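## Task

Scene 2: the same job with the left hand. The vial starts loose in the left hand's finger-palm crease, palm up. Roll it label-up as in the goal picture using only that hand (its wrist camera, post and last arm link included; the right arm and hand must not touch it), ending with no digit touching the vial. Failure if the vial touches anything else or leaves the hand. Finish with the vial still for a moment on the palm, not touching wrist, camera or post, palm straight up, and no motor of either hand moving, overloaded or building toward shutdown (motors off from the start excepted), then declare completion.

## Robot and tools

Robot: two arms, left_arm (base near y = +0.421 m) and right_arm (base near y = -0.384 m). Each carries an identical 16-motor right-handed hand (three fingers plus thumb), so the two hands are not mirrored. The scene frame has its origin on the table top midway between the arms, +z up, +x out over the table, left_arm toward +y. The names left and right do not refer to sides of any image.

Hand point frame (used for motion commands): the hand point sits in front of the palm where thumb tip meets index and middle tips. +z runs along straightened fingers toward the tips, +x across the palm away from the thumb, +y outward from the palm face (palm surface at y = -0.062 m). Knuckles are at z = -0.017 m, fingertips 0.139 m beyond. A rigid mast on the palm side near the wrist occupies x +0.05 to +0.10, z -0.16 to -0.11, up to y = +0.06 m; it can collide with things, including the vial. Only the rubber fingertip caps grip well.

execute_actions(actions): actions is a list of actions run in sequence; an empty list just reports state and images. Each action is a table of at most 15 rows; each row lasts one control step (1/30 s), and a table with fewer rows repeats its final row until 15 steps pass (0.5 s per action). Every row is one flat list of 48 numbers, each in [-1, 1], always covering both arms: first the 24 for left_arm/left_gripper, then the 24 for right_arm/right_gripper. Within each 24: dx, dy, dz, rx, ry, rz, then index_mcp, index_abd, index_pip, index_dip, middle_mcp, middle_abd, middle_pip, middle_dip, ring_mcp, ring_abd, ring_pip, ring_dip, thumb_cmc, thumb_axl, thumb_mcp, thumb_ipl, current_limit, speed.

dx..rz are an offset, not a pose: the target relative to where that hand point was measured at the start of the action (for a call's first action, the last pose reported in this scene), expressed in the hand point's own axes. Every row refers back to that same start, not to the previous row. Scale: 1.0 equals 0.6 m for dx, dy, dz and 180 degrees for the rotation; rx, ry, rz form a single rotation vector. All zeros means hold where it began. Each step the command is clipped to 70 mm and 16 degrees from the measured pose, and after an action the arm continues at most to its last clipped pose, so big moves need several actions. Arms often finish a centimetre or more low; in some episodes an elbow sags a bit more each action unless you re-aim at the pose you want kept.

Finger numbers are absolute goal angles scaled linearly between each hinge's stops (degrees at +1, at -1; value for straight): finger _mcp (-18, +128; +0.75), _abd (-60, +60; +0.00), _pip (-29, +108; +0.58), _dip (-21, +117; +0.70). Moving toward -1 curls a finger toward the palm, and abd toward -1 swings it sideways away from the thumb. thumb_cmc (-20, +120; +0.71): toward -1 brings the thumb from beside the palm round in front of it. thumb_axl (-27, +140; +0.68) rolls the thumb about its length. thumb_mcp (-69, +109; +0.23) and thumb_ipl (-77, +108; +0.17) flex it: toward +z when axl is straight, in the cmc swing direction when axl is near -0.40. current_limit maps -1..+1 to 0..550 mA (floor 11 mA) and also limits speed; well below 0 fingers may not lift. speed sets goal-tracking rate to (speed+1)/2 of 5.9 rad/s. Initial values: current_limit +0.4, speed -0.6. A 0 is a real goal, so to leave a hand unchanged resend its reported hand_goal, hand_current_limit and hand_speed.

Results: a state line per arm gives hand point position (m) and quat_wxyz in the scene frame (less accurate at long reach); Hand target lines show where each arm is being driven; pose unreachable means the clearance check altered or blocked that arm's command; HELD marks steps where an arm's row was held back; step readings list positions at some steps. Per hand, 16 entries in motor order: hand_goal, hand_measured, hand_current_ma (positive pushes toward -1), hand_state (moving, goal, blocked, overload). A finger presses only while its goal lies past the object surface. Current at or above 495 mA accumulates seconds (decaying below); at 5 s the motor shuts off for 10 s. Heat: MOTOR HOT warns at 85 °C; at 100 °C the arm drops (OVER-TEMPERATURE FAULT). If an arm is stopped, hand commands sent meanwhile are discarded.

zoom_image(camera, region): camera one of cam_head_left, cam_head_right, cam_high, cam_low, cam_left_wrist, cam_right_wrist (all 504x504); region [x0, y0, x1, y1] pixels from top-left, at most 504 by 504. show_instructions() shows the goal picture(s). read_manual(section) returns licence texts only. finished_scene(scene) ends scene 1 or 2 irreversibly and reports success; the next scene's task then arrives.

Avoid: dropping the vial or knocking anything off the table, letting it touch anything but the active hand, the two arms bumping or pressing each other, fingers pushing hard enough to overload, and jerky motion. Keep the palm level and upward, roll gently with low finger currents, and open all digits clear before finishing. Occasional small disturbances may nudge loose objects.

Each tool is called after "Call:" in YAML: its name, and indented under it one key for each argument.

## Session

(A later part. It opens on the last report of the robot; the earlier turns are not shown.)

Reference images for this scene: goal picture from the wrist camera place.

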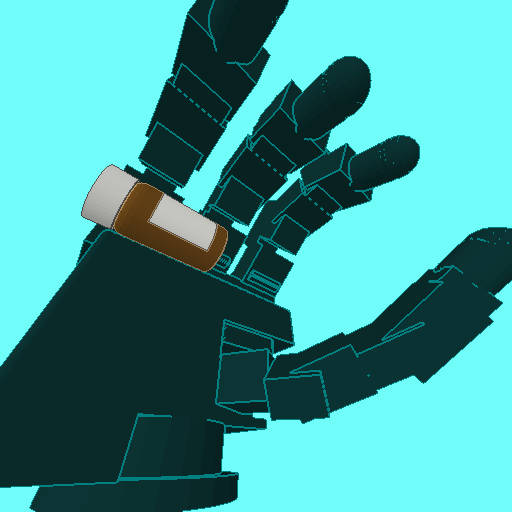

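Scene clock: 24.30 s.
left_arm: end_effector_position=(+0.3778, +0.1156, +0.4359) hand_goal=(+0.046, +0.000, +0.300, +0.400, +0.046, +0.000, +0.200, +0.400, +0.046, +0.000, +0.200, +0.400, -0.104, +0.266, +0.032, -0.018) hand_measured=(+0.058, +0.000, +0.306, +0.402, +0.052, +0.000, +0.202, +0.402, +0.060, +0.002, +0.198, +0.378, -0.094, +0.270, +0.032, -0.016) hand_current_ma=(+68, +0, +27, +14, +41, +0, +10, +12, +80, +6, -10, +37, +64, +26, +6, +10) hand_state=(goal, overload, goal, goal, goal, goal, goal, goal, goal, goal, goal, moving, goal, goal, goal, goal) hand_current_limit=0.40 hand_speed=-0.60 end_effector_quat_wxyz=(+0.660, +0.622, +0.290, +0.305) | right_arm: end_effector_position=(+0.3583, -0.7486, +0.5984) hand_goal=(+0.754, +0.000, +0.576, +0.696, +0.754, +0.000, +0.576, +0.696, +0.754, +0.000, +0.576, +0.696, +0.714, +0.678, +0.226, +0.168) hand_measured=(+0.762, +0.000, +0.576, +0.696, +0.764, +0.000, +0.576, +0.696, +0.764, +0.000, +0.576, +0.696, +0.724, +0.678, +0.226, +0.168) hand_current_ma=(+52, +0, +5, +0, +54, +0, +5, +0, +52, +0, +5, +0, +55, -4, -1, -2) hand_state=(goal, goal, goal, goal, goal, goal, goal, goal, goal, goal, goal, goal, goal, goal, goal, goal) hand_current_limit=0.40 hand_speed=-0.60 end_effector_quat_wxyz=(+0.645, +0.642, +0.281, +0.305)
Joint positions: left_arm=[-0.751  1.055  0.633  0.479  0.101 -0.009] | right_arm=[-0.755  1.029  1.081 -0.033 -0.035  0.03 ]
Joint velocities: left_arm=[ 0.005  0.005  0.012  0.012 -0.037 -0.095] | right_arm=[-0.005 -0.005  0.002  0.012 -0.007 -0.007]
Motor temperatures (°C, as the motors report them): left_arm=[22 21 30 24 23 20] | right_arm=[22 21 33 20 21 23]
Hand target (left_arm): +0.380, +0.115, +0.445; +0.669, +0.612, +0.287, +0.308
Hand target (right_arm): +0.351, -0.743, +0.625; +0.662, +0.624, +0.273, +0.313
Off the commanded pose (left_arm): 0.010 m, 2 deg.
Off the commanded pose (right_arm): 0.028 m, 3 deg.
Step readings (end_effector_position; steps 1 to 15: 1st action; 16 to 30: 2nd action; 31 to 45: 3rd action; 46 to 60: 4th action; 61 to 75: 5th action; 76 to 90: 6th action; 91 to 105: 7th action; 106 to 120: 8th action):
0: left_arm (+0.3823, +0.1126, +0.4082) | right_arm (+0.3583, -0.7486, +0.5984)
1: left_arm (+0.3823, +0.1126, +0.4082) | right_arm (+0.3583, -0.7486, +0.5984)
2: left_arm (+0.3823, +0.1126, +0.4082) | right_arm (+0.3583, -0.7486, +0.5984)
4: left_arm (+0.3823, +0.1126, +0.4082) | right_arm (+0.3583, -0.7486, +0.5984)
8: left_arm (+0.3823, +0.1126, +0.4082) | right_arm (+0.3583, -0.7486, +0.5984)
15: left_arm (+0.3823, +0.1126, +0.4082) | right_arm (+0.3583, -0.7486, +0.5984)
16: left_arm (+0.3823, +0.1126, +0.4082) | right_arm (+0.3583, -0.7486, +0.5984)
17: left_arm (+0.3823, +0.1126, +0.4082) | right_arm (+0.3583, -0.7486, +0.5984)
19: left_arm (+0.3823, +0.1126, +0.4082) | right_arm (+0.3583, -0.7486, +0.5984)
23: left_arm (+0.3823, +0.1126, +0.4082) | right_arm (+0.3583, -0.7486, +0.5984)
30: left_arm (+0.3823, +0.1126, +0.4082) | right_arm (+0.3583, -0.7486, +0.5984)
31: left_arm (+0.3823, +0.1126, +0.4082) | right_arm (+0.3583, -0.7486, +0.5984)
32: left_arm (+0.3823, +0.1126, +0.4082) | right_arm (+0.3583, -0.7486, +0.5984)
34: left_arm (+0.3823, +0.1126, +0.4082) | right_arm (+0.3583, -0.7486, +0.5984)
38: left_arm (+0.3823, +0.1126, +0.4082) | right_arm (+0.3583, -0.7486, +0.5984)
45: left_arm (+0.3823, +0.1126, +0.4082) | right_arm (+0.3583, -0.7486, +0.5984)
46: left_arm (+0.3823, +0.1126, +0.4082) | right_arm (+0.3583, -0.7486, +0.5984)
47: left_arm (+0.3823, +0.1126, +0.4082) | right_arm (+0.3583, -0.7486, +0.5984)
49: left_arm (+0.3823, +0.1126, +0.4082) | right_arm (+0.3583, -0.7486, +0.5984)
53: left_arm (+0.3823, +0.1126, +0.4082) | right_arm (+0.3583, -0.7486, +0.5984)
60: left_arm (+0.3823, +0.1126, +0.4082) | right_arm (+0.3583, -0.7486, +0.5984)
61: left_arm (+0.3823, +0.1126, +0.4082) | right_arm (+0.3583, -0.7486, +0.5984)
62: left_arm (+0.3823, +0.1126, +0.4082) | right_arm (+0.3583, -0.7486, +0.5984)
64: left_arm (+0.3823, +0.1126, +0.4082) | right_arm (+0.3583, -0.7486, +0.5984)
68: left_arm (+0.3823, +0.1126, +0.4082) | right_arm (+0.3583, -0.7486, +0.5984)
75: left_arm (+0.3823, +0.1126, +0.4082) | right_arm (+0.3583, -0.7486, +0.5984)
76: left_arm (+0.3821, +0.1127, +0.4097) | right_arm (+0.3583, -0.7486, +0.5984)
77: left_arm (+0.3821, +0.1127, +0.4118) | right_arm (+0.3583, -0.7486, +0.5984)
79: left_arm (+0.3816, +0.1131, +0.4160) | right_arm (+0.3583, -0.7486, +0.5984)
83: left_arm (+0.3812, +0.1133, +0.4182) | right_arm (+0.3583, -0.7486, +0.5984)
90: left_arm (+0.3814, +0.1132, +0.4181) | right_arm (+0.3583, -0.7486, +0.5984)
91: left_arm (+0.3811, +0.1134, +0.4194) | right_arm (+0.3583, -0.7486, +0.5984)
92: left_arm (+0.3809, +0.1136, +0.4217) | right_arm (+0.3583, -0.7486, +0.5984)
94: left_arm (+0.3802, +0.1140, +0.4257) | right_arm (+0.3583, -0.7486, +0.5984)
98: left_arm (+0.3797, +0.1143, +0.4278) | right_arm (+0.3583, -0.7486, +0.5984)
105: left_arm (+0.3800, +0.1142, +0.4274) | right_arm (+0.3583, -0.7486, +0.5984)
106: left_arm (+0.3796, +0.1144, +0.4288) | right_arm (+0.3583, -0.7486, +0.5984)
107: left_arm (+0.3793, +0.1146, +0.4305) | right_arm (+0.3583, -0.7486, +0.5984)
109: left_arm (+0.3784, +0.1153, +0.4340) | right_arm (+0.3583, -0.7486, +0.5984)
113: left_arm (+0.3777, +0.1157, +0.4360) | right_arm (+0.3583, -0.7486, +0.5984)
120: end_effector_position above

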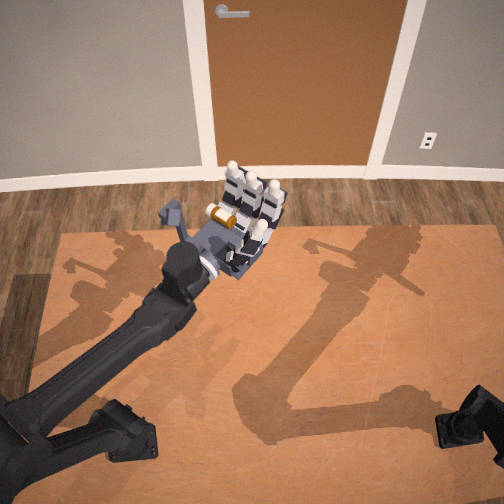

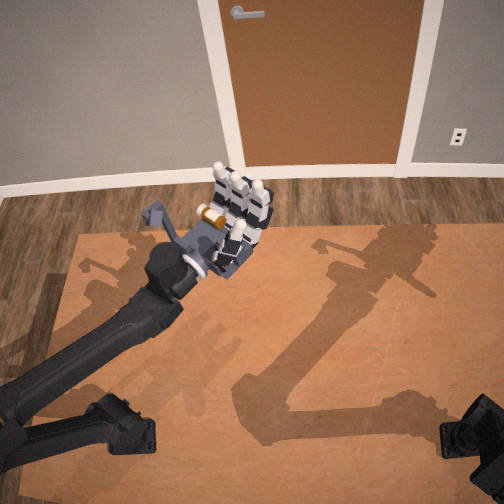

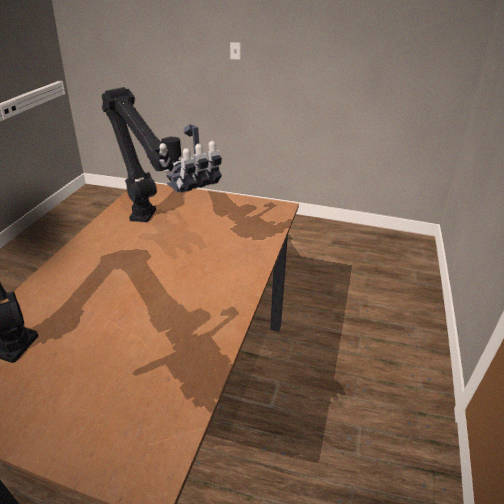

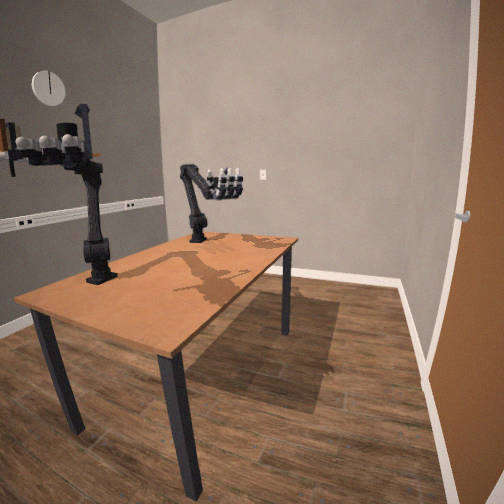

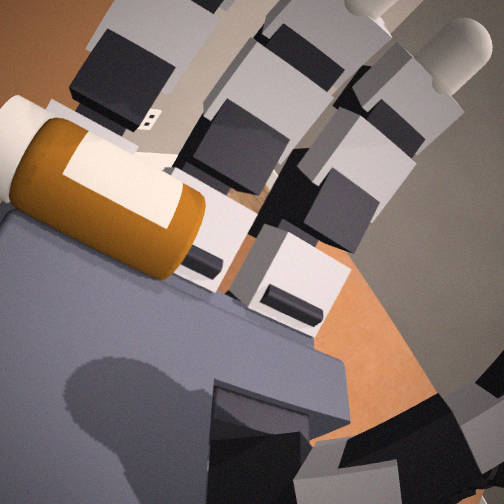

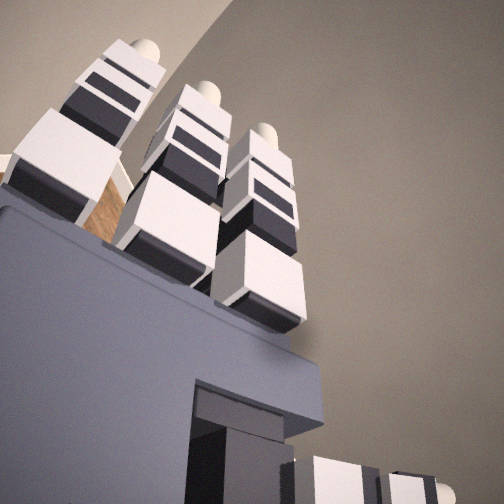

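Call:
execute_actions:
  actions:
    - [[0,0.012,0.004,-0.002,0,0,0.046,0,0.3,0.4,-0.25,0,0.2,0.4,-0.25,0,0.2,0.4,-0.104,0.266,0.032,-0.018,0.4,-0.86,0,0.045,-0.012,-0.017,0,0,0.754,0,0.576,0.696,0.754,0,0.576,0.696,0.754,0,0.576,0.696,0.714,0.678,0.226,0.168,0.4,-0.6]]
    - [[0,0.016,0.004,-0.009,0,0,0.046,0,0.3,0.4,-0.25,0,0.2,0.4,-0.25,0,0.2,0.4,-0.104,0.266,0.032,-0.018,0.4,-0.86,0,0.045,-0.012,-0.017,0,0,0.754,0,0.576,0.696,0.754,0,0.576,0.696,0.754,0,0.576,0.696,0.714,0.678,0.226,0.168,0.4,-0.6]]
    - [[0,0.016,0.004,-0.009,0,0,0.3,0,0.3,0.4,0.3,0,0.2,0.4,0.3,0,0.2,0.4,-0.104,0.266,0.032,-0.018,0.4,-0.7,0,0.045,-0.012,-0.017,0,0,0.754,0,0.576,0.696,0.754,0,0.576,0.696,0.754,0,0.576,0.696,0.714,0.678,0.226,0.168,0.4,-0.6]]
    - [[0,0.016,0.004,-0.009,0,0,0.3,0,0.3,0.4,0.3,0,0.2,0.4,0.3,0,0.2,0.4,-0.104,0.266,0.032,-0.018,0.4,-0.7,0,0.045,-0.012,-0.017,0,0,0.754,0,0.576,0.696,0.754,0,0.576,0.696,0.754,0,0.576,0.696,0.714,0.678,0.226,0.168,0.4,-0.6]]
    - [[0,0.016,0.004,-0.009,0,0,0.3,0,0.3,0.4,0.3,0,0.2,0.4,0.3,0,0.2,0.4,-0.104,0.266,0.032,-0.018,0.4,-0.7,0,0.045,-0.012,-0.017,0,0,0.754,0,0.576,0.696,0.754,0,0.576,0.696,0.754,0,0.576,0.696,0.714,0.678,0.226,0.168,0.4,-0.6]]

Scene clock: 27.13 s.
left_arm: end_effector_position=(+0.3778, +0.1156, +0.4359) hand_goal=(+0.300, +0.000, +0.300, +0.400, +0.300, +0.000, +0.200, +0.400, +0.300, +0.000, +0.200, +0.400, -0.104, +0.266, +0.032, -0.018) hand_measured=(+0.308, +0.000, +0.304, +0.402, +0.306, +0.000, +0.202, +0.402, +0.308, +0.002, +0.200, +0.398, -0.094, +0.270, +0.032, -0.016) hand_current_ma=(+41, +0, +24, +14, +39, +0, +9, +12, +39, +6, -4, -15, +64, +26, +6, +10) hand_state=(goal, overload, goal, goal, goal, goal, goal, goal, goal, goal, goal, goal, goal, goal, goal, goal) hand_current_limit=0.40 hand_speed=-0.70 end_effector_quat_wxyz=(+0.660, +0.622, +0.290, +0.305) | right_arm: end_effector_position=(+0.3583, -0.7486, +0.5984) hand_goal=(+0.754, +0.000, +0.576, +0.696, +0.754, +0.000, +0.576, +0.696, +0.754, +0.000, +0.576, +0.696, +0.714, +0.678, +0.226, +0.168) hand_measured=(+0.762, +0.000, +0.576, +0.696, +0.764, +0.000, +0.576, +0.696, +0.764, +0.000, +0.576, +0.696, +0.724, +0.678, +0.226, +0.168) hand_current_ma=(+52, +0, +5, +0, +54, +0, +5, +0, +52, +0, +5, +0, +55, -4, -1, -2) hand_state=(goal, goal, goal, goal, goal, goal, goal, goal, goal, goal, goal, goal, goal, goal, goal, goal) hand_current_limit=0.40 hand_speed=-0.60 end_effector_quat_wxyz=(+0.645, +0.642, +0.281, +0.305)
Joint positions: left_arm=[-0.751  1.055  0.633  0.479  0.101 -0.009] | right_arm=[-0.755  1.029  1.081 -0.033 -0.035  0.03 ]
Joint velocities: left_arm=[-0.015  0.005  0.007  0.002  0.007  0.051] | right_arm=[-0.005 -0.015 -0.017 -0.012 -0.051 -0.022]
Motor temperatures (°C, as the motors report them): left_arm=[22 21 30 24 23 20] | right_arm=[22 21 33 20 21 23]
Hand target (left_arm): +0.379, +0.115, +0.445; +0.668, +0.613, +0.286, +0.309
Hand target (right_arm): +0.351, -0.743, +0.625; +0.662, +0.624, +0.273, +0.313
Off the commanded pose (left_arm): 0.010 m, 2 deg.
Off the commanded pose (right_arm): 0.028 m, 3 deg.
Step readings (end_effector_position; steps 1 to 15: 1st action; 16 to 30: 2nd action; 31 to 45: 3rd action; 46 to 60: 4th action; 61 to 75: 5th action):
0: left_arm (+0.3778, +0.1156, +0.4359) | right_arm (+0.3583, -0.7486, +0.5984)
1: left_arm (+0.3778, +0.1156, +0.4359) | right_arm (+0.3583, -0.7486, +0.5984)
2: left_arm (+0.3778, +0.1156, +0.4359) | right_arm (+0.3583, -0.7486, +0.5984)
4: left_arm (+0.3778, +0.1156, +0.4359) | right_arm (+0.3583, -0.7486, +0.5984)
8: left_arm (+0.3778, +0.1156, +0.4359) | right_arm (+0.3583, -0.7486, +0.5984)
15: left_arm (+0.3778, +0.1156, +0.4359) | right_arm (+0.3583, -0.7486, +0.5984)
16: left_arm (+0.3778, +0.1156, +0.4359) | right_arm (+0.3583, -0.7486, +0.5984)
17: left_arm (+0.3778, +0.1156, +0.4359) | right_arm (+0.3583, -0.7486, +0.5984)
19: left_arm (+0.3778, +0.1156, +0.4359) | right_arm (+0.3583, -0.7486, +0.5984)
23: left_arm (+0.3778, +0.1156, +0.4359) | right_arm (+0.3583, -0.7486, +0.5984)
30: left_arm (+0.3778, +0.1156, +0.4359) | right_arm (+0.3583, -0.7486, +0.5984)
31: left_arm (+0.3778, +0.1156, +0.4359) | right_arm (+0.3583, -0.7486, +0.5984)
32: left_arm (+0.3778, +0.1156, +0.4359) | right_arm (+0.3583, -0.7486, +0.5984)
34: left_arm (+0.3778, +0.1156, +0.4359) | right_arm (+0.3583, -0.7486, +0.5984)
38: left_arm (+0.3778, +0.1156, +0.4359) | right_arm (+0.3583, -0.7486, +0.5984)
45: left_arm (+0.3778, +0.1156, +0.4359) | right_arm (+0.3583, -0.7486, +0.5984)
46: left_arm (+0.3778, +0.1156, +0.4359) | right_arm (+0.3583, -0.7486, +0.5984)
47: left_arm (+0.3778, +0.1156, +0.4359) | right_arm (+0.3583, -0.7486, +0.5984)
49: left_arm (+0.3778, +0.1156, +0.4359) | right_arm (+0.3583, -0.7486, +0.5984)
53: left_arm (+0.3778, +0.1156, +0.4359) | right_arm (+0.3583, -0.7486, +0.5984)
60: left_arm (+0.3778, +0.1156, +0.4359) | right_arm (+0.3583, -0.7486, +0.5984)
61: left_arm (+0.3778, +0.1156, +0.4359) | right_arm (+0.3583, -0.7486, +0.5984)
62: left_arm (+0.3778, +0.1156, +0.4359) | right_arm (+0.3583, -0.7486, +0.5984)
64: left_arm (+0.3778, +0.1156, +0.4359) | right_arm (+0.3583, -0.7486, +0.5984)
68: left_arm (+0.3778, +0.1156, +0.4359) | right_arm (+0.3583, -0.7486, +0.5984)
75: end_effector_position above

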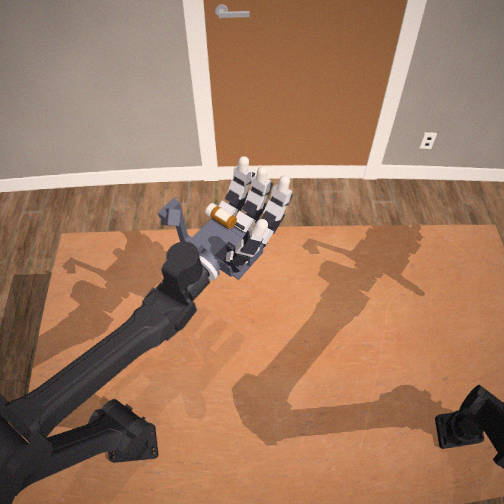

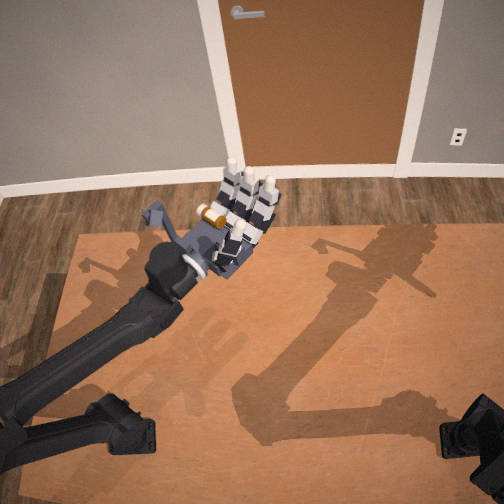

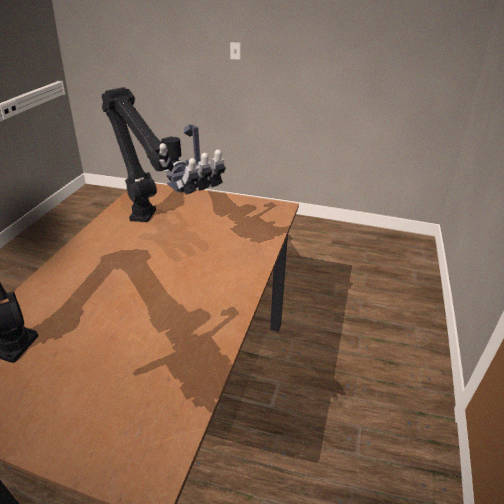

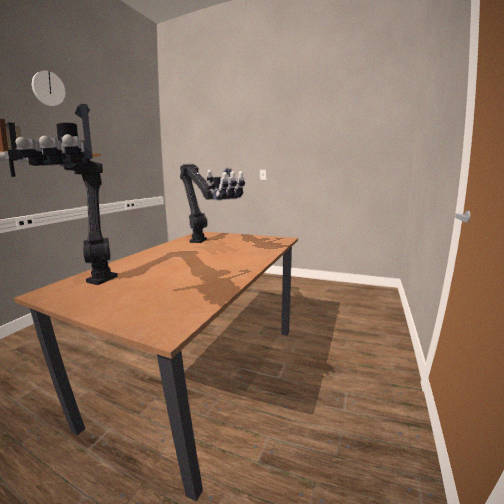

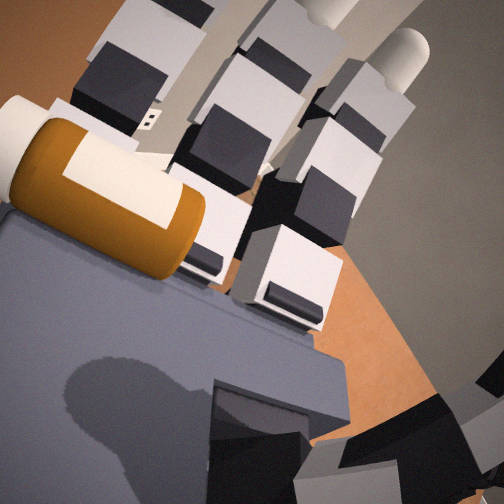

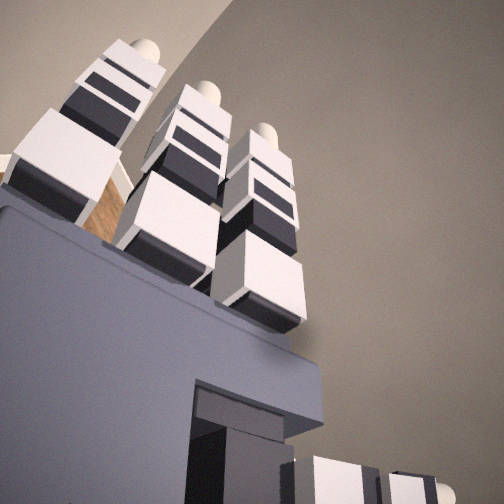

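Call:
finished_scene:
  scene: 2

The scene is finished: the task was done.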